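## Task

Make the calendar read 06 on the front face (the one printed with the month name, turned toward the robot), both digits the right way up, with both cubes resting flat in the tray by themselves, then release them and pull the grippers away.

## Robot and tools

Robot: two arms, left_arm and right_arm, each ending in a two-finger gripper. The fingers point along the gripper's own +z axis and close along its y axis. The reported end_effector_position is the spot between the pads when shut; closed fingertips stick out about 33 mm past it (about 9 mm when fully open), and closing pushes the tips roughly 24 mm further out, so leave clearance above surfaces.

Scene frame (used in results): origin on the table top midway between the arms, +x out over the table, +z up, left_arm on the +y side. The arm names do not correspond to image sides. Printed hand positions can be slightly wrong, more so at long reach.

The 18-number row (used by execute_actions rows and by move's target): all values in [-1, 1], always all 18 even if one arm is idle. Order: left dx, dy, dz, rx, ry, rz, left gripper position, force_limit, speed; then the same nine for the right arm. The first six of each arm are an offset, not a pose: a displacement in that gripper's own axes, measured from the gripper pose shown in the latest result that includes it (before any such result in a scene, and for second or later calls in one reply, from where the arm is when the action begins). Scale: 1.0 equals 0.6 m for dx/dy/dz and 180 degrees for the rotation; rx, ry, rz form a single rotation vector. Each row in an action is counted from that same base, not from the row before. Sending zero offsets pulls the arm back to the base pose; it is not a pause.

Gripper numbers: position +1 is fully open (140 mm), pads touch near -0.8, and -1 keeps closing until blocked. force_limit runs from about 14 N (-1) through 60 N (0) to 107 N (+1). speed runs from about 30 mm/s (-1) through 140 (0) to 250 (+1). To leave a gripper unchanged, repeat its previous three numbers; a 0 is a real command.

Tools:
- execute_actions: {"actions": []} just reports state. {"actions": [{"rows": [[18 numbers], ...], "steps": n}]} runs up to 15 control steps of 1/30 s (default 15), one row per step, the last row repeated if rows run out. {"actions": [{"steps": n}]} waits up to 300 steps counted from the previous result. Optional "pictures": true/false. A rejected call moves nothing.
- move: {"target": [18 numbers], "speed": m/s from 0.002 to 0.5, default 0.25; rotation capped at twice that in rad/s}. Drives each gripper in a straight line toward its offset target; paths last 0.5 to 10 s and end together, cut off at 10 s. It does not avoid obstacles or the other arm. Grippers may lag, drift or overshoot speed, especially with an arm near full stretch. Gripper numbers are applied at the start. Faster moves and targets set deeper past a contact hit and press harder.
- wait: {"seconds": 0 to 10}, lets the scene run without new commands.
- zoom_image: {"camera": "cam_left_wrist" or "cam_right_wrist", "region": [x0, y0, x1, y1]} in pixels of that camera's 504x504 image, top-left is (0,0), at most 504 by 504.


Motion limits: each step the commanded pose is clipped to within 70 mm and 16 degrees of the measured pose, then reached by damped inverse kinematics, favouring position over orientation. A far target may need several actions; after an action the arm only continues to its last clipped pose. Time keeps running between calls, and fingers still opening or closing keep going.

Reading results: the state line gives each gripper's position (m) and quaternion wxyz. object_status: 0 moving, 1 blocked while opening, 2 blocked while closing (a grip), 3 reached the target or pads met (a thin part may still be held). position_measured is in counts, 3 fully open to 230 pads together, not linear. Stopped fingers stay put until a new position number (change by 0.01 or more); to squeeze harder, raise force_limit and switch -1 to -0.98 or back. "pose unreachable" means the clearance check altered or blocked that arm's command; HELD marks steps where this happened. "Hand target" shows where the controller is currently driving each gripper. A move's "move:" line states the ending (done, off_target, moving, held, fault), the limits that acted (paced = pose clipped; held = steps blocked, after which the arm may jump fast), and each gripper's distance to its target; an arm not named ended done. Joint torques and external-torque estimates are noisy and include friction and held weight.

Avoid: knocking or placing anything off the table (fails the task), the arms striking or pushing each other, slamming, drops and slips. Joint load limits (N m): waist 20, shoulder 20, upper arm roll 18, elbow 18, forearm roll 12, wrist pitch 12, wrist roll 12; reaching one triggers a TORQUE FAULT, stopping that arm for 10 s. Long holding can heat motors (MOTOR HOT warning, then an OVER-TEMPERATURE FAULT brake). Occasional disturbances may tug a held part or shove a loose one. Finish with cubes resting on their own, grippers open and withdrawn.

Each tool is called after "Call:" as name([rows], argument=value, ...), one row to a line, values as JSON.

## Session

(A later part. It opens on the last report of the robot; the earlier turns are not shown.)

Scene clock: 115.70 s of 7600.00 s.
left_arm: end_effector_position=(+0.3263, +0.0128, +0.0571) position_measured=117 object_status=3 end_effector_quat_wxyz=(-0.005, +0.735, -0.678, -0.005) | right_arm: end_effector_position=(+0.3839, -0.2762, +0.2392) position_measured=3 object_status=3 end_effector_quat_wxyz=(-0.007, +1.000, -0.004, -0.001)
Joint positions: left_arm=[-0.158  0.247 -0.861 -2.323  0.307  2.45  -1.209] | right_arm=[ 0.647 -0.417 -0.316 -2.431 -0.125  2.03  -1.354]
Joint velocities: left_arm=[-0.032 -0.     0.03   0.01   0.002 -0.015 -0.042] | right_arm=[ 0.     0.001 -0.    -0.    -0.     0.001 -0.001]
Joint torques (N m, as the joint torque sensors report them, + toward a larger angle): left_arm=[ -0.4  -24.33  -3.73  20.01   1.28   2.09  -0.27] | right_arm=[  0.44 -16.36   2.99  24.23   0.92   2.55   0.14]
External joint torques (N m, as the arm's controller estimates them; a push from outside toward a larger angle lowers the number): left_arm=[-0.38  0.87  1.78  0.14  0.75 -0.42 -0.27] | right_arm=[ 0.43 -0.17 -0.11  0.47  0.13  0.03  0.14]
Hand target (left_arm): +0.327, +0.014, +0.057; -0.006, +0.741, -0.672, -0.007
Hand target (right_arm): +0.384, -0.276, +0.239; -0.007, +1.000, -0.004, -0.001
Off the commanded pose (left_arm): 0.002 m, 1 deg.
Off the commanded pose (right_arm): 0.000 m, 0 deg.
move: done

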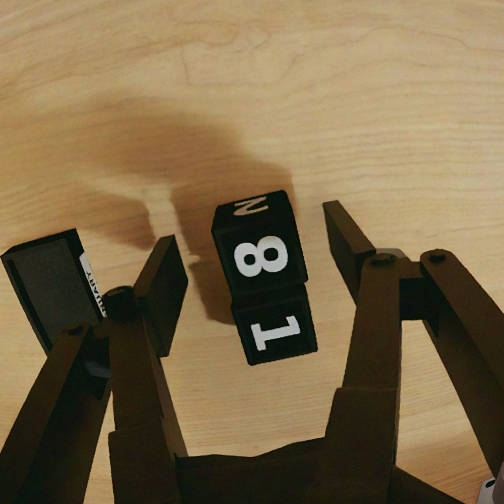

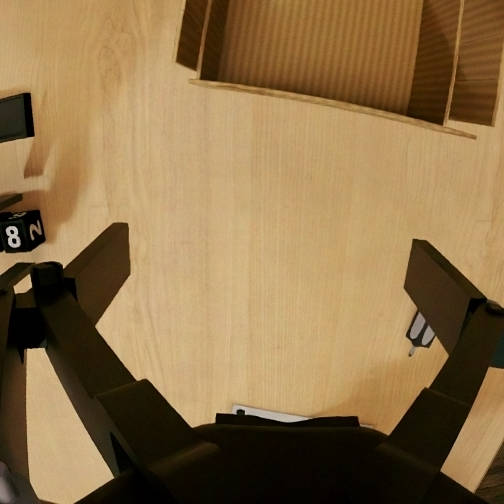

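Call:
move(target=[0.003,0,0.028,0,0,0,0.1,-0.5,0,0,0,0,0,0,0,1,0,0], speed=0.04)

Call:
move(target=[0,0,0,0,0,0,-1,-0.5,0,0,0,0,0,0,0,1,0,0])

Call:
move(target=[0,0,-0.1,0,0,0,-1,-0.5,0,0,0,0,0,0,0,1,0,0], speed=0.06)

Scene clock: 131.07 s of 7600.00 s.
left_arm: end_effector_position=(+0.3252, +0.0126, +0.0403) position_measured=117 object_status=3 end_effector_quat_wxyz=(-0.005, +0.733, -0.680, -0.008) | right_arm: end_effector_position=(+0.3839, -0.2762, +0.2392) position_measured=3 object_status=3 end_effector_quat_wxyz=(-0.007, +1.000, -0.004, -0.001)
Joint positions: left_arm=[-0.196  0.292 -0.819 -2.321  0.358  2.475 -1.238] | right_arm=[ 0.647 -0.417 -0.316 -2.431 -0.125  2.03  -1.354]
Joint velocities: left_arm=[-0.014 -0.001  0.012  0.004  0.005  0.014 -0.013] | right_arm=[-0.001  0.001 -0.     0.    -0.     0.001  0.   ]
Joint torques (N m, as the joint torque sensors report them, + toward a larger angle): left_arm=[ -0.42 -26.08  -5.21  19.48   1.24   2.78  -0.37] | right_arm=[  0.68 -16.55   3.03  24.32   0.95   2.51   0.14]
External joint torques (N m, as the arm's controller estimates them; a push from outside toward a larger angle lowers the number): left_arm=[-0.53  0.75  0.9   0.25  0.73  0.31 -0.37] | right_arm=[ 0.67 -0.28 -0.08  0.5   0.16 -0.02  0.14]
Hand target (left_arm): +0.326, +0.011, +0.041; -0.004, +0.735, -0.678, -0.005
Hand target (right_arm): +0.384, -0.276, +0.239; -0.007, +1.000, -0.004, -0.001
Off the commanded pose (left_arm): 0.002 m, 1 deg.
Off the commanded pose (right_arm): 0.000 m, 0 deg.
After step 90, 11.60 s passed at rest.
move: done

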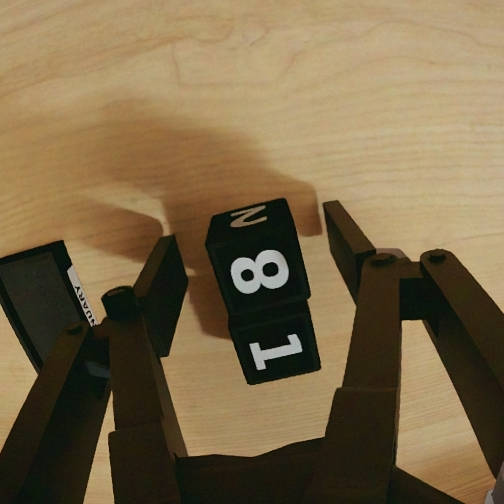

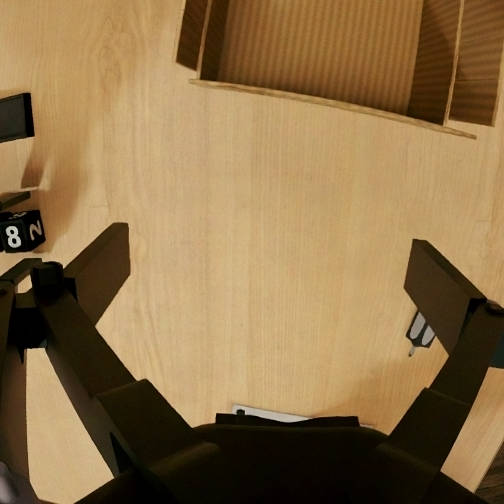

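Scene clock: 131.57 s of 7600.00 s.
left_arm: end_effector_position=(+0.3254, +0.0125, +0.0406) position_measured=172 object_status=2 end_effector_quat_wxyz=(-0.005, +0.733, -0.680, -0.007) | right_arm: end_effector_position=(+0.3839, -0.2762, +0.2392) position_measured=3 object_status=3 end_effector_quat_wxyz=(-0.007, +1.000, -0.004, -0.001)
Joint positions: left_arm=[-0.196  0.291 -0.819 -2.321  0.358  2.475 -1.238] | right_arm=[ 0.647 -0.417 -0.316 -2.431 -0.125  2.03  -1.354]
Joint velocities: left_arm=[ 0.     0.001 -0.001  0.001 -0.001 -0.    -0.001] | right_arm=[-0.001  0.     0.     0.001  0.001  0.     0.   ]
Joint torques (N m, as the joint torque sensors report them, + toward a larger angle): left_arm=[  0.15 -26.41  -5.97  18.18   0.51   2.52  -0.09] | right_arm=[  0.77 -16.7    3.08  24.22   0.94   2.54   0.16]
External joint torques (N m, as the arm's controller estimates them; a push from outside toward a larger angle lowers the number): left_arm=[ 0.26  0.45  0.33 -1.07 -0.01  0.02 -0.09] | right_arm=[ 0.78 -0.39 -0.02  0.38  0.15  0.    0.16]
Hand target (left_arm): +0.325, +0.013, +0.040; -0.005, +0.733, -0.680, -0.008
Hand target (right_arm): +0.384, -0.276, +0.239; -0.007, +1.000, -0.004, -0.001
Off the commanded pose (left_arm): 0.000 m, 0 deg.
Off the commanded pose (right_arm): 0.000 m, 0 deg.
move: done

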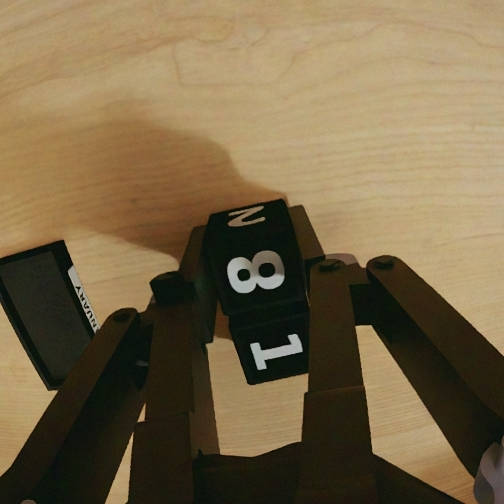

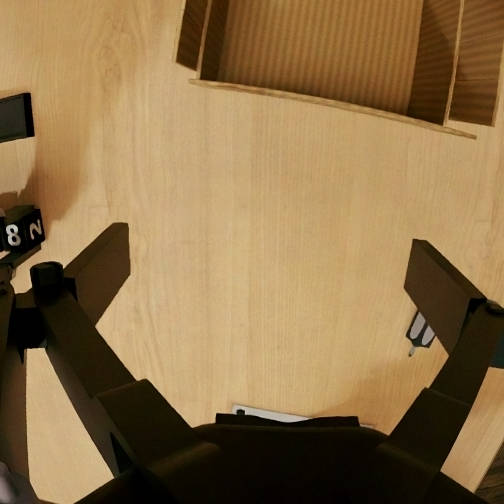

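Scene clock: 133.00 s of 7600.00 s.
left_arm: end_effector_position=(+0.3259, +0.0120, +0.0990) position_measured=172 object_status=2 end_effector_quat_wxyz=(-0.005, +0.738, -0.675, -0.007) | right_arm: end_effector_position=(+0.3839, -0.2762, +0.2392) position_measured=3 object_status=3 end_effector_quat_wxyz=(-0.007, +1.000, -0.004, -0.001)
Joint positions: left_arm=[-0.085  0.139 -0.948 -2.302  0.171  2.36  -1.122] | right_arm=[ 0.647 -0.417 -0.316 -2.431 -0.125  2.03  -1.354]
Joint velocities: left_arm=[ 0.01   0.001 -0.008 -0.    -0.006 -0.011  0.034] | right_arm=[-0.    -0.001  0.001  0.001 -0.     0.    -0.   ]
Joint torques (N m, as the joint torque sensors report them, + toward a larger angle): left_arm=[  1.38 -22.26  -4.07  21.02  -0.09   2.12   0.17] | right_arm=[  0.67 -16.58   3.26  24.07   0.96   2.54   0.17]
External joint torques (N m, as the arm's controller estimates them; a push from outside toward a larger angle lowers the number): left_arm=[ 1.4  -0.85 -0.74 -0.3  -0.68 -0.38  0.17] | right_arm=[ 0.66 -0.17  0.11  0.12  0.17 -0.01  0.17]
Hand target (left_arm): +0.326, +0.012, +0.100; -0.005, +0.733, -0.680, -0.008
Hand target (right_arm): +0.384, -0.276, +0.239; -0.007, +1.000, -0.004, -0.001
Off the commanded pose (left_arm): 0.002 m, 1 deg.
Off the commanded pose (right_arm): 0.000 m, 0 deg.
move: done

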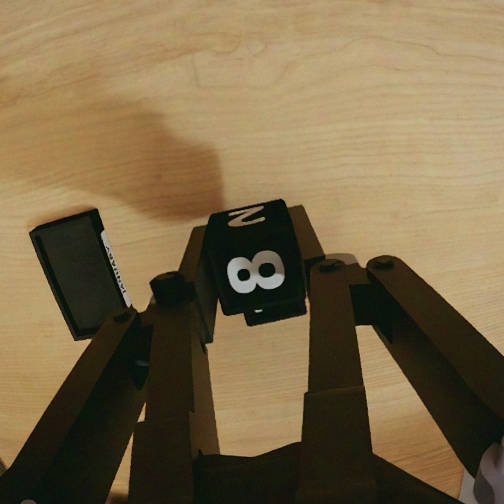

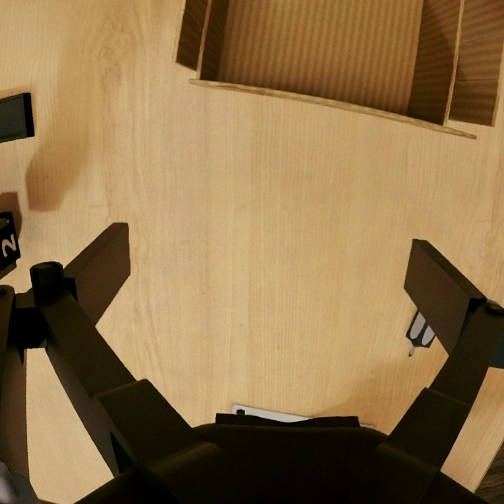

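Call:
move(target=[0,-0.22,0,0,0,0.5,-1,-0.5,0,0,0,0,0,0,0,1,0,0], speed=0.3)

Call:
move(target=[0,0,0,0,0,0.5,-1,-0.5,0,0,0,0,0,0,0,1,0,0], speed=0.3)

Call:
zoom_image(camera="cam_left_wrist", region=[130,100,380,350])

Scene clock: 147.07 s of 7600.00 s.
left_arm: end_effector_position=(+0.4543, +0.0190, +0.0989) position_measured=172 object_status=2 end_effector_quat_wxyz=(-0.002, -0.047, +0.999, +0.008) | right_arm: end_effector_position=(+0.3839, -0.2762, +0.2392) position_measured=3 object_status=3 end_effector_quat_wxyz=(-0.007, +1.000, -0.004, -0.001)
Joint positions: left_arm=[ 0.245  0.76  -1.263 -1.942  0.832  2.028  0.218] | right_arm=[ 0.647 -0.417 -0.316 -2.431 -0.125  2.03  -1.354]
Joint velocities: left_arm=[ 0.001  0.    -0.001 -0.     0.001 -0.004  0.031] | right_arm=[ 0.001 -0.     0.001 -0.    -0.     0.002 -0.   ]
Joint torques (N m, as the joint torque sensors report them, + toward a larger angle): left_arm=[  0.86 -28.74 -21.49  17.59   1.36   2.16   0.24] | right_arm=[  0.86 -16.6    2.86  24.27   0.97   2.56   0.18]
External joint torques (N m, as the arm's controller estimates them; a push from outside toward a larger angle lowers the number): left_arm=[ 0.77  0.8  -0.46  0.28  0.66 -0.28  0.24] | right_arm=[ 0.82 -0.33 -0.29  0.45  0.18  0.02  0.18]
Hand target (left_arm): +0.455, +0.020, +0.100; -0.001, -0.040, +0.999, +0.009
Hand target (right_arm): +0.384, -0.276, +0.239; -0.007, +1.000, -0.004, -0.001
Off the commanded pose (left_arm): 0.006 m, 0 deg.
Off the commanded pose (right_arm): 0.000 m, 0 deg.
After step 90, 7.50 s passed at rest.
move: off_target (left_arm)

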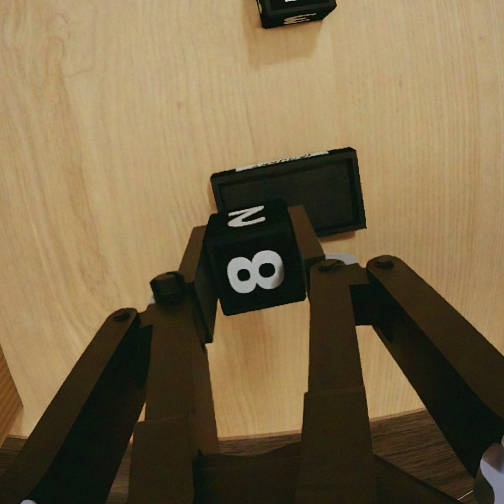

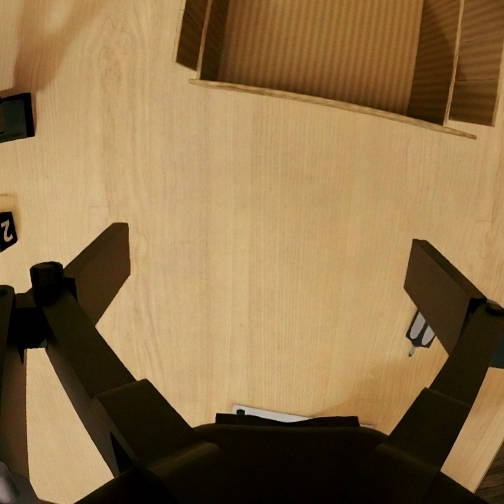

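Scene clock: 150.70 s of 7600.00 s.
left_arm: end_effector_position=(+0.4537, +0.0179, +0.0994) position_measured=172 object_status=2 end_effector_quat_wxyz=(-0.006, +0.669, +0.743, +0.005) | right_arm: end_effector_position=(+0.3839, -0.2762, +0.2392) position_measured=3 object_status=3 end_effector_quat_wxyz=(-0.007, +1.000, -0.004, -0.001)
Joint positions: left_arm=[ 0.324  1.159 -1.523 -1.906  1.194  1.73   1.616] | right_arm=[ 0.647 -0.417 -0.316 -2.431 -0.125  2.03  -1.354]
Joint velocities: left_arm=[ 0.002  0.001  0.001 -0.    -0.    -0.001  0.031] | right_arm=[ 0.    -0.    -0.    -0.002  0.     0.    -0.   ]
Joint torques (N m, as the joint torque sensors report them, + toward a larger angle): left_arm=[ -0.39 -30.51 -29.17   9.79   1.22   2.05   0.21] | right_arm=[  0.63 -16.73   3.26  24.33   0.96   2.5    0.15]
External joint torques (N m, as the arm's controller estimates them; a push from outside toward a larger angle lowers the number): left_arm=[-0.46  0.37  0.02  0.11  0.42 -0.32  0.21] | right_arm=[ 0.59 -0.48  0.12  0.58  0.17 -0.02  0.15]
Hand target (left_arm): +0.454, +0.018, +0.100; -0.005, +0.675, +0.738, +0.006
Hand target (right_arm): +0.384, -0.276, +0.239; -0.007, +1.000, -0.004, -0.001
Off the commanded pose (left_arm): 0.001 m, 1 deg.
Off the commanded pose (right_arm): 0.000 m, 0 deg.
move: done

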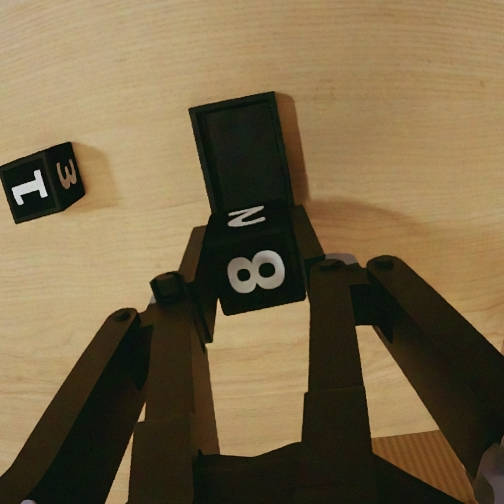

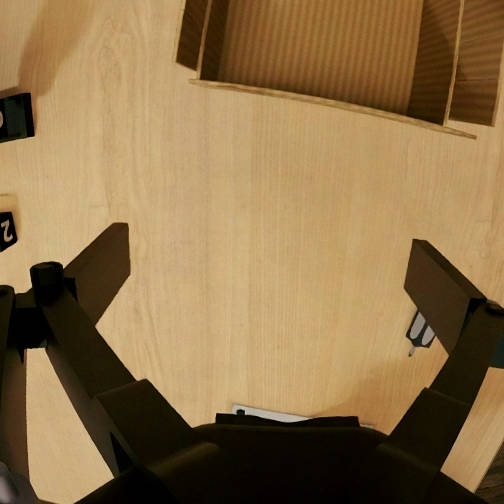

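Region (130, 100, 380, 350) of cam_left_wrist's 504x504 image, scaled by 2.016, with more detail than that image has.

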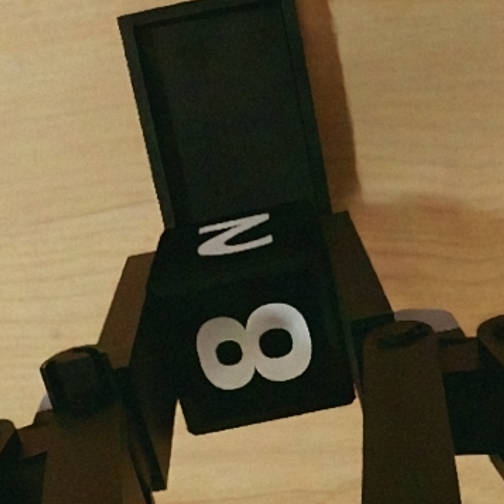

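Call:
move(target=[-0.005,0.006,0.06,0,0,0,-1,-0.5,0,0,0,0,0,0,0,1,0,0], speed=0.04)

Call:
zoom_image(camera="cam_left_wrist", region=[130,60,380,310])

Scene clock: 161.33 s of 7600.00 s.
left_arm: end_effector_position=(+0.4566, +0.0169, +0.0640) position_measured=172 object_status=2 end_effector_quat_wxyz=(-0.008, +0.671, +0.741, +0.005) | right_arm: end_effector_position=(+0.3839, -0.2762, +0.2392) position_measured=3 object_status=3 end_effector_quat_wxyz=(-0.007, +1.000, -0.004, -0.001)
Joint positions: left_arm=[ 0.302  1.19  -1.46  -1.906  1.238  1.773  1.617] | right_arm=[ 0.647 -0.417 -0.316 -2.431 -0.125  2.03  -1.354]
Joint velocities: left_arm=[-0.003  0.    -0.    -0.001  0.005  0.012 -0.007] | right_arm=[ 0.     0.    -0.001  0.     0.001  0.    -0.001]
Joint torques (N m, as the joint torque sensors report them, + toward a larger angle): left_arm=[ -1.37 -31.45 -27.89   8.98   1.48   2.73  -0.24] | right_arm=[  0.69 -16.78   2.81  24.35   0.95   2.53   0.16]
External joint torques (N m, as the arm's controller estimates them; a push from outside toward a larger angle lowers the number): left_arm=[-1.27  0.64  1.69  0.13  0.69  0.37 -0.24] | right_arm=[ 0.73 -0.48 -0.26  0.54  0.15  0.    0.16]
Hand target (left_arm): +0.458, +0.015, +0.064; -0.005, +0.669, +0.743, +0.005
Hand target (right_arm): +0.384, -0.276, +0.239; -0.007, +1.000, -0.004, -0.001
Off the commanded pose (left_arm): 0.002 m, 0 deg.
Off the commanded pose (right_arm): 0.000 m, 0 deg.
After step 90, 6.43 s passed at rest.
move: done

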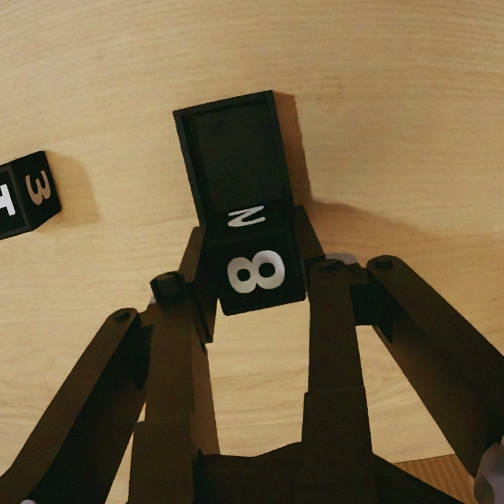

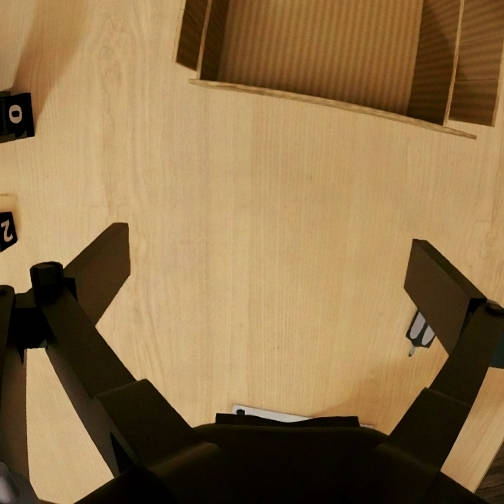

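Region (130, 60, 380, 310) of cam_left_wrist's 504x504 image, scaled by 2.016, with more detail than that image has.

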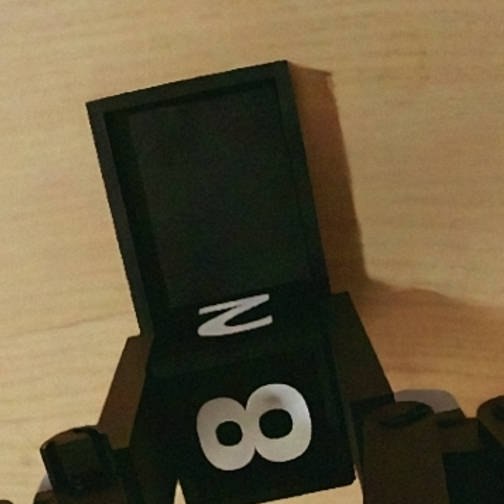

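Call:
move(target=[0.004,0,0.012,0,0,0,-1,-0.5,0,0,0,0,0,0,0,1,0,0], speed=0.01)

Call:
move(target=[0,0,0.012,0,0,0,-1,-0.5,0,0,0,0,0,0,0,1,0,0], speed=0.008)

Call:
zoom_image(camera="cam_right_wrist", region=[0,50,120,170])

Scene clock: 179.40 s of 7600.00 s.
left_arm: end_effector_position=(+0.4561, +0.0184, +0.0589) position_measured=172 object_status=2 end_effector_quat_wxyz=(-0.008, +0.672, +0.741, +0.005) | right_arm: end_effector_position=(+0.3839, -0.2762, +0.2392) position_measured=3 object_status=3 end_effector_quat_wxyz=(-0.007, +1.000, -0.004, -0.001)
Joint positions: left_arm=[ 0.305  1.193 -1.452 -1.913  1.244  1.782  1.615] | right_arm=[ 0.647 -0.417 -0.316 -2.431 -0.125  2.03  -1.354]
Joint velocities: left_arm=[ 0.001 -0.     0.001 -0.    -0.     0.003 -0.001] | right_arm=[ 0.    -0.    -0.     0.    -0.    -0.001  0.   ]
Joint torques (N m, as the joint torque sensors report them, + toward a larger angle): left_arm=[  1.46 -30.68 -26.74   7.02   1.48   2.69  -0.09] | right_arm=[  0.83 -16.75   3.22  24.37   0.98   2.57   0.15]
External joint torques (N m, as the arm's controller estimates them; a push from outside toward a larger angle lowers the number): left_arm=[ 1.46  1.39  2.86 -1.82  0.68  0.33 -0.09] | right_arm=[ 0.91 -0.37  0.18  0.47  0.19  0.04  0.15]
Hand target (left_arm): +0.456, +0.019, +0.057; -0.008, +0.671, +0.741, +0.005
Hand target (right_arm): +0.384, -0.276, +0.239; -0.007, +1.000, -0.004, -0.001
Off the commanded pose (left_arm): 0.002 m, 0 deg.
Off the commanded pose (right_arm): 0.000 m, 0 deg.
After step 90, 14.03 s passed at rest.
move: done

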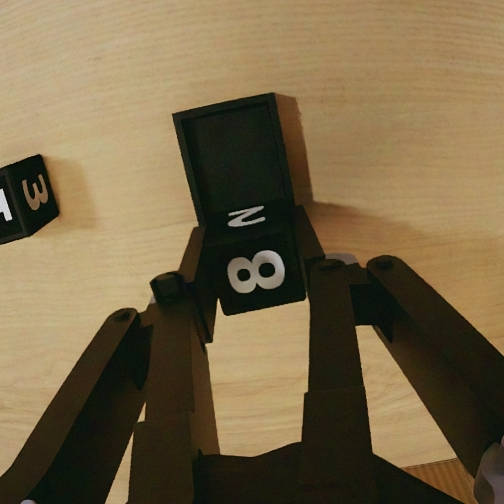

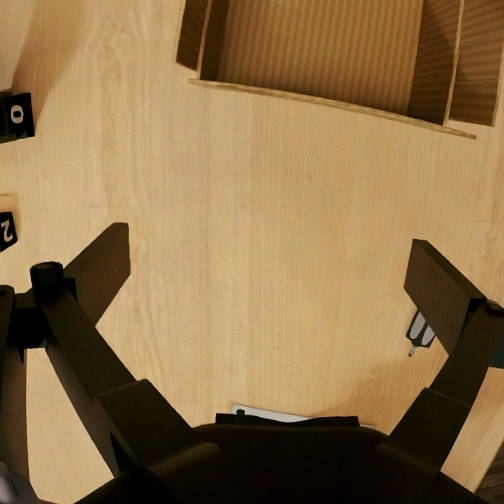

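Scene clock: 180.53 s of 7600.00 s.
left_arm: end_effector_position=(+0.4572, +0.0153, +0.0584) position_measured=172 object_status=2 end_effector_quat_wxyz=(-0.003, +0.672, +0.741, +0.003) | right_arm: end_effector_position=(+0.3839, -0.2762, +0.2392) position_measured=3 object_status=3 end_effector_quat_wxyz=(-0.007, +1.000, -0.004, -0.001)
Joint positions: left_arm=[ 0.304  1.193 -1.449 -1.913  1.248  1.794  1.615] | right_arm=[ 0.647 -0.417 -0.316 -2.431 -0.125  2.03  -1.354]
Joint velocities: left_arm=[-0.002 -0.001  0.002 -0.     0.     0.008  0.   ] | right_arm=[-0.001 -0.    -0.001 -0.     0.    -0.001  0.001]
Joint torques (N m, as the joint torque sensors report them, + toward a larger angle): left_arm=[ -0.35 -29.96 -22.5    6.75   1.86   2.2   -0.19] | right_arm=[  0.7  -16.41   2.95  24.16   0.96   2.51   0.13]
External joint torques (N m, as the arm's controller estimates them; a push from outside toward a larger angle lowers the number): left_arm=[-0.32  2.23  7.21 -2.1   1.06 -0.19 -0.19] | right_arm=[ 0.71 -0.15 -0.13  0.38  0.18 -0.01  0.13]
Hand target (left_arm): +0.456, +0.018, +0.052; -0.008, +0.672, +0.741, +0.005
Hand target (right_arm): +0.384, -0.276, +0.239; -0.007, +1.000, -0.004, -0.001
Off the commanded pose (left_arm): 0.008 m, 1 deg.
Off the commanded pose (right_arm): 0.000 m, 0 deg.
move: off_target (left_arm)

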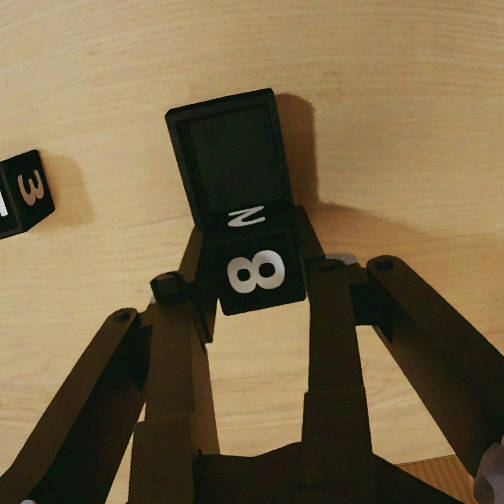

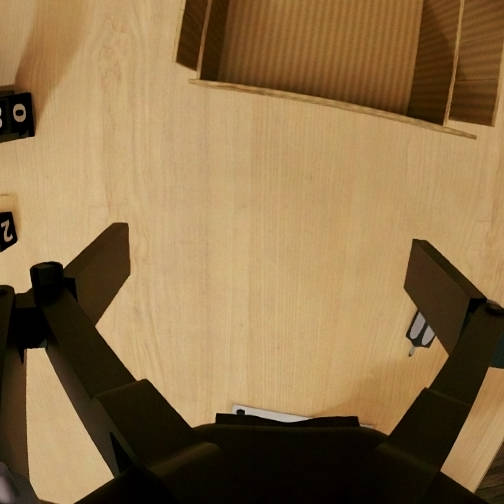

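Region (0, 50, 120, 170) of cam_right_wrist's 504x504 image, scaled by 4.200, with more detail than that image has.

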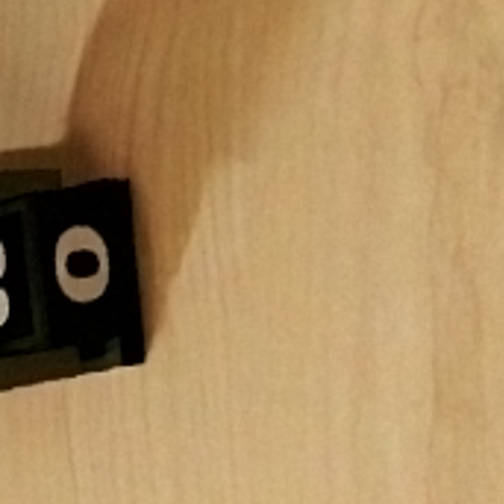

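Call:
move(target=[0.016,-0.002,-0.007,0,0,0,-1,-0.5,0,0,0,0,0,0,0,1,0,0], speed=0.01)

Call:
move(target=[0,0,0.014,0,0,0,-1,-0.5,0,0,0,0,0,0,0,1,0,0], speed=0.008)

Call:
zoom_image(camera="cam_left_wrist", region=[130,60,380,310])

Scene clock: 188.33 s of 7600.00 s.
left_arm: end_effector_position=(+0.4557, +0.0241, +0.0615) position_measured=172 object_status=2 end_effector_quat_wxyz=(-0.002, +0.672, +0.741, +0.003) | right_arm: end_effector_position=(+0.3839, -0.2762, +0.2392) position_measured=3 object_status=3 end_effector_quat_wxyz=(-0.007, +1.000, -0.004, -0.001)
Joint positions: left_arm=[ 0.335  1.188 -1.463 -1.941  1.247  1.793  1.615] | right_arm=[ 0.647 -0.417 -0.316 -2.431 -0.125  2.03  -1.354]
Joint velocities: left_arm=[ 0.002  0.001 -0.002 -0.003 -0.    -0.004  0.001] | right_arm=[ 0.    -0.001  0.001  0.    -0.    -0.     0.   ]
Joint torques (N m, as the joint torque sensors report them, + toward a larger angle): left_arm=[  0.97 -31.86 -29.1    8.14   0.15   2.06  -0.05] | right_arm=[  0.62 -16.39   2.99  24.17   0.94   2.53   0.13]
External joint torques (N m, as the arm's controller estimates them; a push from outside toward a larger angle lowers the number): left_arm=[ 0.99 -0.63  0.42 -0.73 -0.66 -0.32 -0.05] | right_arm=[ 0.59 -0.14 -0.15  0.39  0.15  0.01  0.13]
Hand target (left_arm): +0.455, +0.025, +0.062; -0.003, +0.672, +0.741, +0.003
Hand target (right_arm): +0.384, -0.276, +0.239; -0.007, +1.000, -0.004, -0.001
Off the commanded pose (left_arm): 0.001 m, 0 deg.
Off the commanded pose (right_arm): 0.000 m, 0 deg.
After step 90, 3.47 s passed at rest.
move: done

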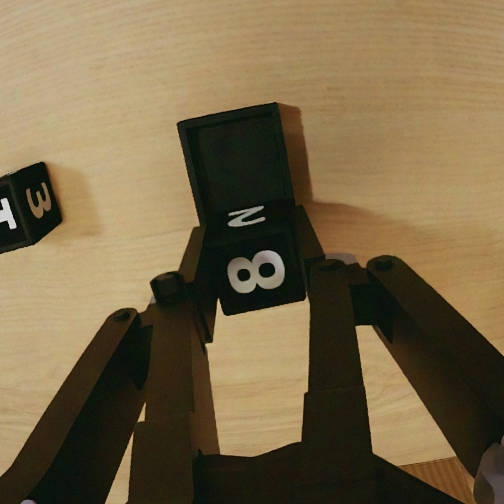

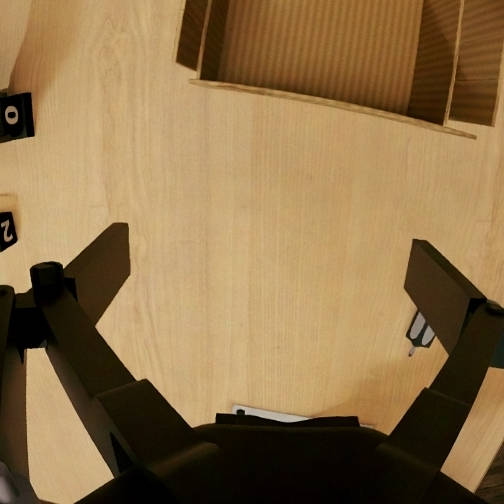

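Scene clock: 189.60 s of 7600.00 s.
left_arm: end_effector_position=(+0.4565, +0.0254, +0.0540) position_measured=172 object_status=2 end_effector_quat_wxyz=(-0.003, +0.671, +0.741, +0.003) | right_arm: end_effector_position=(+0.3839, -0.2762, +0.2392) position_measured=3 object_status=3 end_effector_quat_wxyz=(-0.007, +1.000, -0.004, -0.001)
Joint positions: left_arm=[ 0.333  1.194 -1.449 -1.941  1.255  1.802  1.615] | right_arm=[ 0.647 -0.417 -0.316 -2.431 -0.125  2.03  -1.354]
Joint velocities: left_arm=[-0.002 -0.     0.001 -0.001  0.003  0.003 -0.   ] | right_arm=[-0.     0.002 -0.    -0.001 -0.001 -0.001  0.001]
Joint torques (N m, as the joint torque sensors report them, + toward a larger angle): left_arm=[ -0.72 -30.43 -27.89   7.05   1.43   2.8   -0.22] | right_arm=[  0.51 -16.68   2.93  24.01   0.97   2.52   0.15]
External joint torques (N m, as the arm's controller estimates them; a push from outside toward a larger angle lowers the number): left_arm=[-0.74  0.96  1.57 -1.66  0.63  0.43 -0.22] | right_arm=[ 0.53 -0.46 -0.15  0.23  0.19  0.    0.15]
Hand target (left_arm): +0.456, +0.024, +0.053; -0.002, +0.672, +0.741, +0.003
Hand target (right_arm): +0.384, -0.276, +0.239; -0.007, +1.000, -0.004, -0.001
Off the commanded pose (left_arm): 0.002 m, 0 deg.
Off the commanded pose (right_arm): 0.000 m, 0 deg.
move: done

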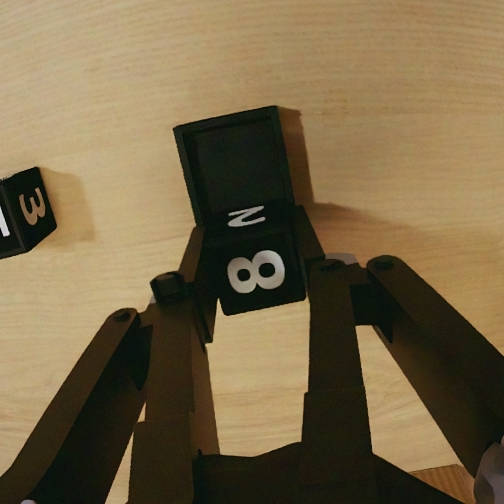

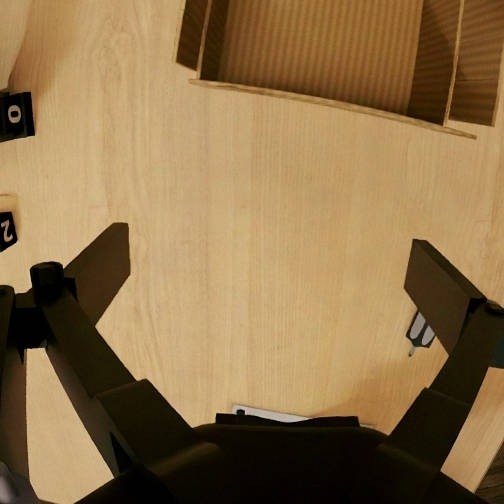

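Region (130, 60, 380, 310) of cam_left_wrist's 504x504 image, scaled by 2.016, with more detail than that image has.

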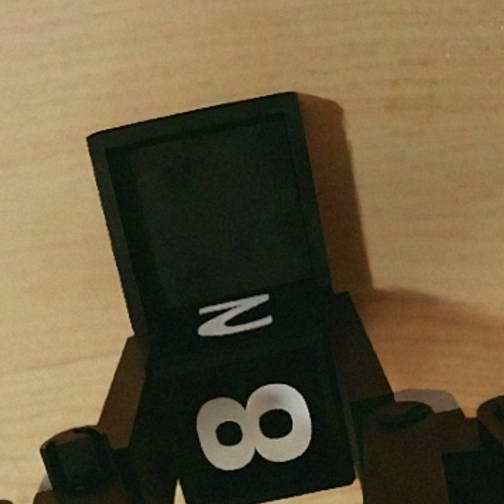

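Call:
move(target=[-0.006,0,0.008,0,0,0,-1,-0.5,0,0,0,0,0,0,0,1,0,0], speed=0.008)

Call:
move(target=[0,0,0,0,0,0,0.1,-0.5,0,0,0,0,0,0,0,1,0,0])

Call:
move(target=[0,0,-0.12,0,0,0,0.1,-0.5,0,0,0,0,0,0,0,1,0,0], speed=0.1)

Call:
move(target=[0.05,0.22,0,0,0,-0.5,0.1,-0.5,0,0,0,0,0,0,0,1,0,0])

Scene clock: 202.53 s of 7600.00 s.
left_arm: end_effector_position=(+0.4569, +0.0222, +0.0517) position_measured=172 object_status=2 end_effector_quat_wxyz=(-0.003, +0.672, +0.740, +0.004) | right_arm: end_effector_position=(+0.3839, -0.2762, +0.2392) position_measured=3 object_status=3 end_effector_quat_wxyz=(-0.007, +1.000, -0.004, -0.001)
Joint positions: left_arm=[ 0.321  1.195 -1.442 -1.933  1.257  1.805  1.615] | right_arm=[ 0.647 -0.417 -0.316 -2.431 -0.125  2.03  -1.354]
Joint velocities: left_arm=[-0.001  0.001  0.001  0.001 -0.001  0.001 -0.001] | right_arm=[ 0.    -0.    -0.     0.001  0.     0.001  0.001]
Joint torques (N m, as the joint torque sensors report them, + toward a larger angle): left_arm=[ -1.12 -30.03 -25.88   8.78   1.53   2.75  -0.19] | right_arm=[  0.75 -16.42   3.03  24.49   0.96   2.51   0.11]
External joint torques (N m, as the arm's controller estimates them; a push from outside toward a larger angle lowers the number): left_arm=[-1.08  1.66  3.67  0.12  0.73  0.36 -0.19] | right_arm=[ 0.78 -0.1  -0.06  0.62  0.17 -0.03  0.12]
Hand target (left_arm): +0.457, +0.022, +0.049; -0.003, +0.671, +0.741, +0.003
Hand target (right_arm): +0.384, -0.276, +0.239; -0.007, +1.000, -0.004, -0.001
Off the commanded pose (left_arm): 0.002 m, 0 deg.
Off the commanded pose (right_arm): 0.000 m, 0 deg.
After step 90, 9.00 s passed at rest.
move: done

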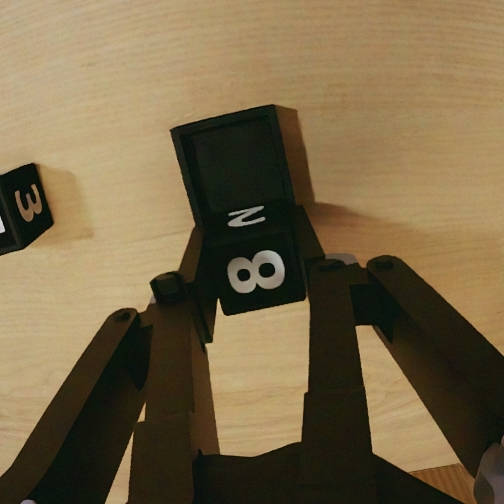

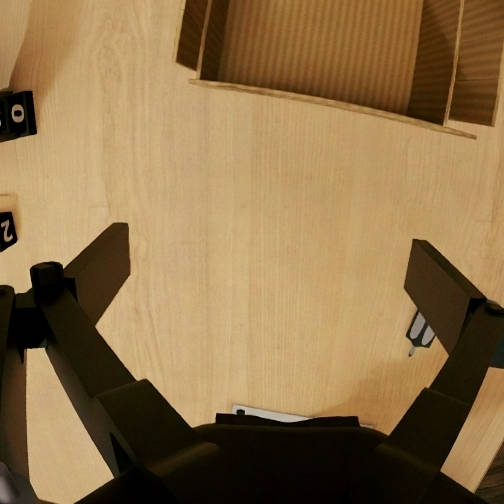

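Scene clock: 203.03 s of 7600.00 s.
left_arm: end_effector_position=(+0.4569, +0.0222, +0.0517) position_measured=117 object_status=3 end_effector_quat_wxyz=(-0.003, +0.672, +0.740, +0.004) | right_arm: end_effector_position=(+0.3839, -0.2762, +0.2392) position_measured=3 object_status=3 end_effector_quat_wxyz=(-0.007, +1.000, -0.004, -0.001)
Joint positions: left_arm=[ 0.321  1.195 -1.442 -1.933  1.257  1.805  1.615] | right_arm=[ 0.647 -0.417 -0.316 -2.431 -0.125  2.03  -1.354]
Joint velocities: left_arm=[ 0.    -0.001  0.     0.     0.001 -0.    -0.001] | right_arm=[ 0.001  0.001 -0.     0.002  0.001  0.001 -0.001]
Joint torques (N m, as the joint torque sensors report them, + toward a larger angle): left_arm=[  0.03 -31.56 -28.49   8.06   0.81   2.4   -0.09] | right_arm=[  0.67 -16.67   3.23  24.17   0.96   2.54   0.14]
External joint torques (N m, as the arm's controller estimates them; a push from outside toward a larger angle lowers the number): left_arm=[-0.13  0.19  1.07 -0.75  0.    0.01 -0.09] | right_arm=[ 0.67 -0.37  0.12  0.31  0.17  0.01  0.14]
Hand target (left_arm): +0.457, +0.022, +0.052; -0.003, +0.672, +0.740, +0.004
Hand target (right_arm): +0.384, -0.276, +0.239; -0.007, +1.000, -0.004, -0.001
Off the commanded pose (left_arm): 0.000 m, 0 deg.
Off the commanded pose (right_arm): 0.000 m, 0 deg.
move: done

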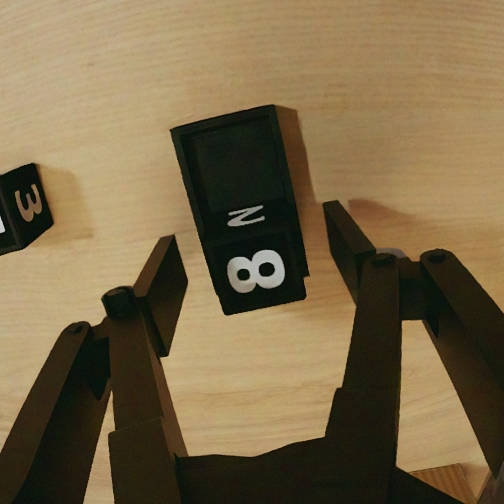

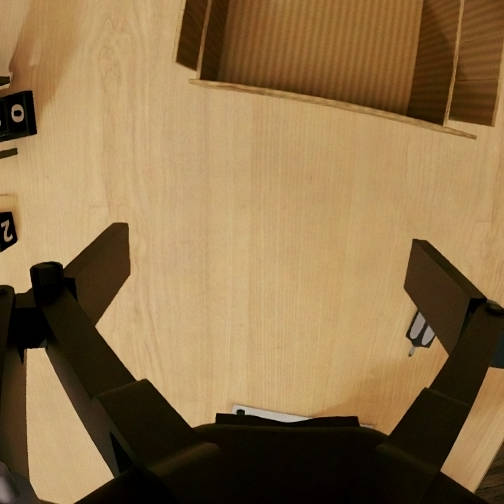

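Scene clock: 204.23 s of 7600.00 s.
left_arm: end_effector_position=(+0.4565, +0.0209, +0.1224) position_measured=117 object_status=3 end_effector_quat_wxyz=(-0.002, +0.670, +0.742, +0.005) | right_arm: end_effector_position=(+0.3839, -0.2762, +0.2392) position_measured=3 object_status=3 end_effector_quat_wxyz=(-0.007, +1.000, -0.004, -0.001)
Joint positions: left_arm=[ 0.344  1.13  -1.556 -1.901  1.16   1.713  1.636] | right_arm=[ 0.647 -0.417 -0.316 -2.431 -0.125  2.03  -1.354]
Joint velocities: left_arm=[ 0.001 -0.    -0.001  0.001 -0.001 -0.011  0.006] | right_arm=[-0.    -0.    -0.    -0.002  0.001 -0.     0.001]
Joint torques (N m, as the joint torque sensors report them, + toward a larger angle): left_arm=[  0.98 -30.09 -28.79  10.33   0.21   2.06   0.14] | right_arm=[  0.88 -16.6    2.94  23.97   0.97   2.52   0.13]
External joint torques (N m, as the arm's controller estimates them; a push from outside toward a larger angle lowers the number): left_arm=[ 0.78  0.28  0.26 -0.18 -0.63 -0.33  0.14] | right_arm=[ 0.96 -0.3  -0.09  0.15  0.18 -0.01  0.13]
Hand target (left_arm): +0.457, +0.022, +0.123; -0.003, +0.672, +0.740, +0.005
Hand target (right_arm): +0.384, -0.276, +0.239; -0.007, +1.000, -0.004, -0.001
Off the commanded pose (left_arm): 0.001 m, 0 deg.
Off the commanded pose (right_arm): 0.000 m, 0 deg.
move: done

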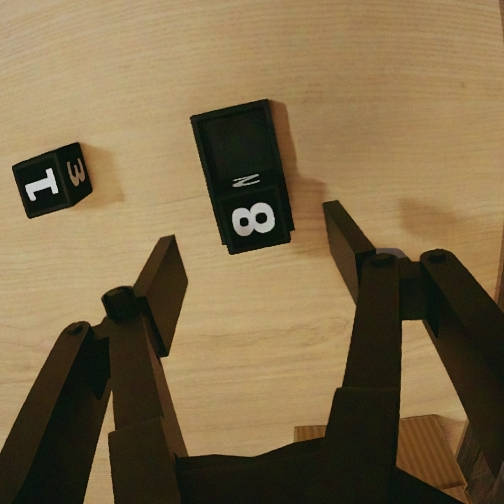

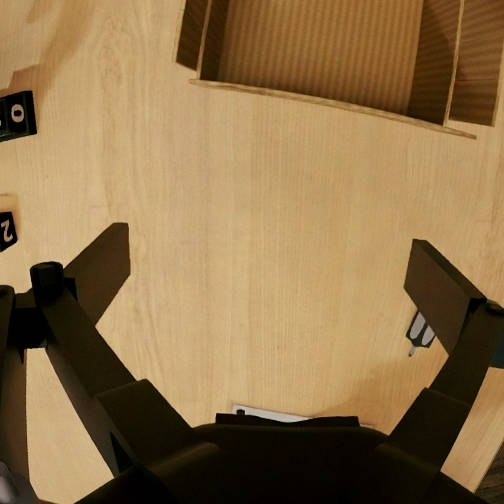

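Scene clock: 208.23 s of 7600.00 s.
left_arm: end_effector_position=(+0.5849, +0.0645, +0.1230) position_measured=117 object_status=3 end_effector_quat_wxyz=(-0.001, -0.045, +0.999, +0.004) | right_arm: end_effector_position=(+0.3839, -0.2762, +0.2392) position_measured=3 object_status=3 end_effector_quat_wxyz=(-0.007, +1.000, -0.004, -0.001)
Joint positions: left_arm=[ 0.207  0.898 -1.195 -1.59   0.87   1.866  0.46 ] | right_arm=[ 0.647 -0.417 -0.316 -2.431 -0.125  2.03  -1.354]
Joint velocities: left_arm=[ 0.001  0.001  0.001  0.     0.001  0.002 -0.029] | right_arm=[-0.    -0.     0.    -0.001  0.001  0.001  0.   ]
Joint torques (N m, as the joint torque sensors report them, + toward a larger angle): left_arm=[ -0.61 -39.27 -21.4   15.43   0.18   2.8   -0.49] | right_arm=[  0.75 -16.83   2.97  24.21   0.96   2.48   0.13]
External joint torques (N m, as the arm's controller estimates them; a push from outside toward a larger angle lowers the number): left_arm=[-0.66 -0.07  1.3  -1.12 -0.58  0.36 -0.49] | right_arm=[ 0.77 -0.48 -0.13  0.35  0.17 -0.06  0.13]
Hand target (left_arm): +0.584, +0.063, +0.123; -0.001, -0.052, +0.999, +0.004
Hand target (right_arm): +0.384, -0.276, +0.239; -0.007, +1.000, -0.004, -0.001
Off the commanded pose (left_arm): 0.000 m, 1 deg.
Off the commanded pose (right_arm): 0.000 m, 0 deg.
move: done

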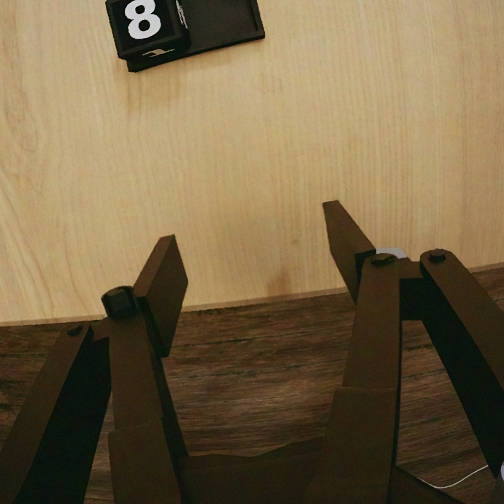

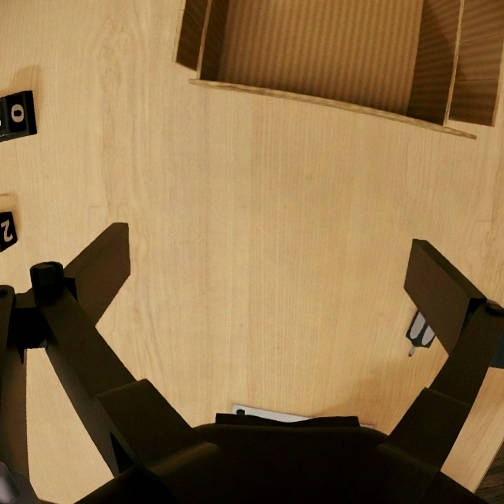

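Call:
move(target=[0.026,-0.433,-0.03,0,0,-0.5,0.1,-0.5,0,0,0,0,0,0,0,1,0,0])

Scene clock: 216.67 s of 7600.00 s.
left_arm: end_effector_position=(+0.5938, -0.1943, +0.1416) position_measured=117 object_status=3 end_effector_quat_wxyz=(+0.004, +0.732, -0.677, +0.077) | right_arm: end_effector_position=(+0.3839, -0.2762, +0.2392) position_measured=3 object_status=3 end_effector_quat_wxyz=(-0.007, +1.000, -0.004, -0.001)
Joint positions: left_arm=[-0.766  1.174 -0.553 -0.516  0.524  1.775 -0.991] | right_arm=[ 0.647 -0.417 -0.316 -2.431 -0.125  2.03  -1.354]
Joint velocities: left_arm=[-0.008 -0.004  0.038 -0.    -0.04   0.005 -0.024] | right_arm=[-0.001 -0.     0.     0.001 -0.001  0.001 -0.   ]
Joint torques (N m, as the joint torque sensors report them, + toward a larger angle): left_arm=[ -1.22 -58.66  -4.2   21.01   0.14   3.18  -0.3 ] | right_arm=[  0.66 -16.73   2.93  24.22   0.98   2.53   0.11]
External joint torques (N m, as the arm's controller estimates them; a push from outside toward a larger angle lowers the number): left_arm=[-1.48 -0.21  1.85 -0.21 -0.73  0.33 -0.3 ] | right_arm=[ 0.65 -0.45 -0.18  0.39  0.19  0.    0.11]
Hand target (left_arm): +0.594, -0.196, +0.144; +0.006, +0.736, -0.672, +0.079
Hand target (right_arm): +0.384, -0.276, +0.239; -0.007, +1.000, -0.004, -0.001
Off the commanded pose (left_arm): 0.003 m, 9 deg.
Off the commanded pose (right_arm): 0.000 m, 0 deg.
elbow stopped short (left arm): the move would have taken joint 4 (elbow) straighter than the controller allows; a more bent joint 4 avoids this.
After step 90, 1.33 s passed at rest.
move: off_target (left_arm)

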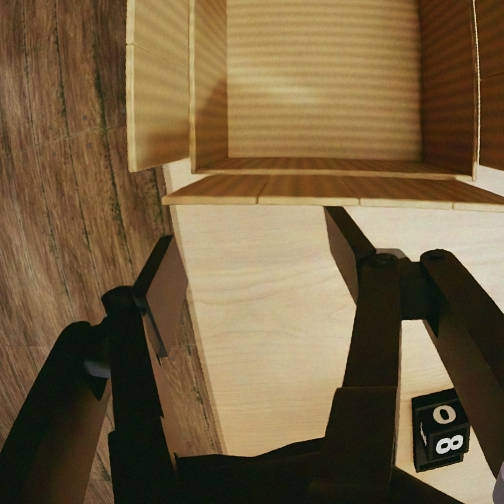

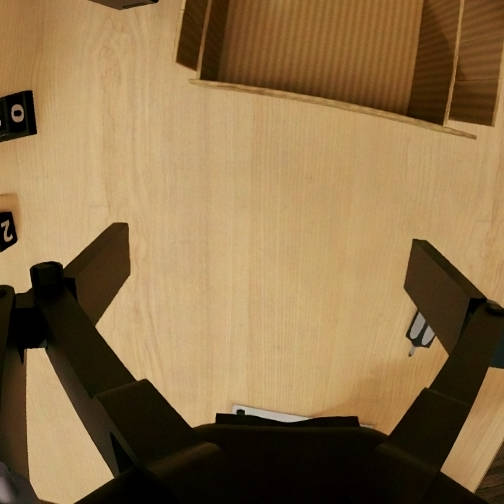

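Call:
move(target=[-0.445,0.348,-0.122,-0.055,-0.003,0.524,0.1,-0.5,0,0,0,0,0,0,0,1,0,0], speed=0.15)

Scene clock: 232.50 s of 7600.00 s.
left_arm: end_effector_position=(+0.3584, +0.0653, +0.1530) position_measured=117 object_status=3 end_effector_quat_wxyz=(+0.001, -0.007, +1.000, +0.006) | right_arm: end_effector_position=(+0.3839, -0.2762, +0.2392) position_measured=3 object_status=3 end_effector_quat_wxyz=(-0.007, +1.000, -0.004, -0.001)
Joint positions: left_arm=[ 0.674  0.717 -1.714 -2.271  0.801  1.986  0.188] | right_arm=[ 0.647 -0.417 -0.316 -2.431 -0.125  2.03  -1.354]
Joint velocities: left_arm=[-0.002  0.005 -0.     0.     0.006 -0.008  0.022] | right_arm=[ 0.001  0.     0.001  0.     0.001 -0.001 -0.   ]
Joint torques (N m, as the joint torque sensors report them, + toward a larger angle): left_arm=[  0.68 -12.96 -19.94  16.19   1.42   2.13   0.13] | right_arm=[  0.87 -16.48   3.2   23.84   0.96   2.52   0.14]
External joint torques (N m, as the arm's controller estimates them; a push from outside toward a larger angle lowers the number): left_arm=[ 0.84  0.27 -0.18 -1.63  0.69 -0.34  0.13] | right_arm=[ 0.82 -0.22  0.03  0.01  0.17 -0.01  0.15]
Hand target (left_arm): +0.358, +0.066, +0.153; +0.002, +0.000, +1.000, +0.008
Hand target (right_arm): +0.384, -0.276, +0.239; -0.007, +1.000, -0.004, -0.001
Off the commanded pose (left_arm): 0.010 m, 1 deg.
Off the commanded pose (right_arm): 0.000 m, 0 deg.
After step 90, 6.63 s passed at rest.
move: off_target (left_arm)

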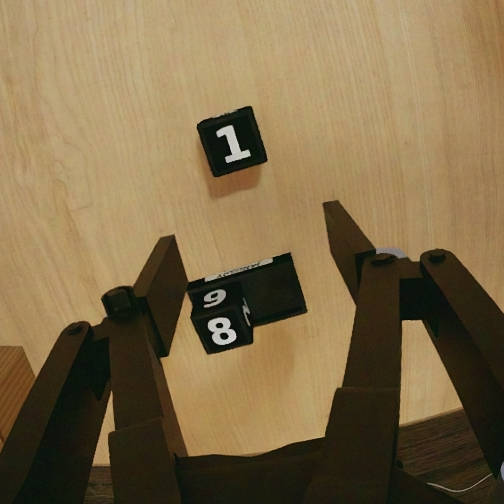

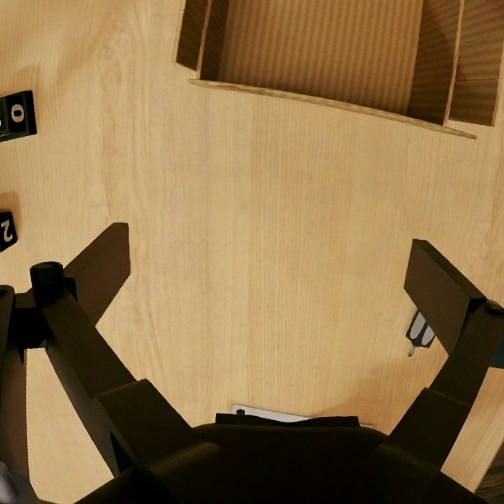

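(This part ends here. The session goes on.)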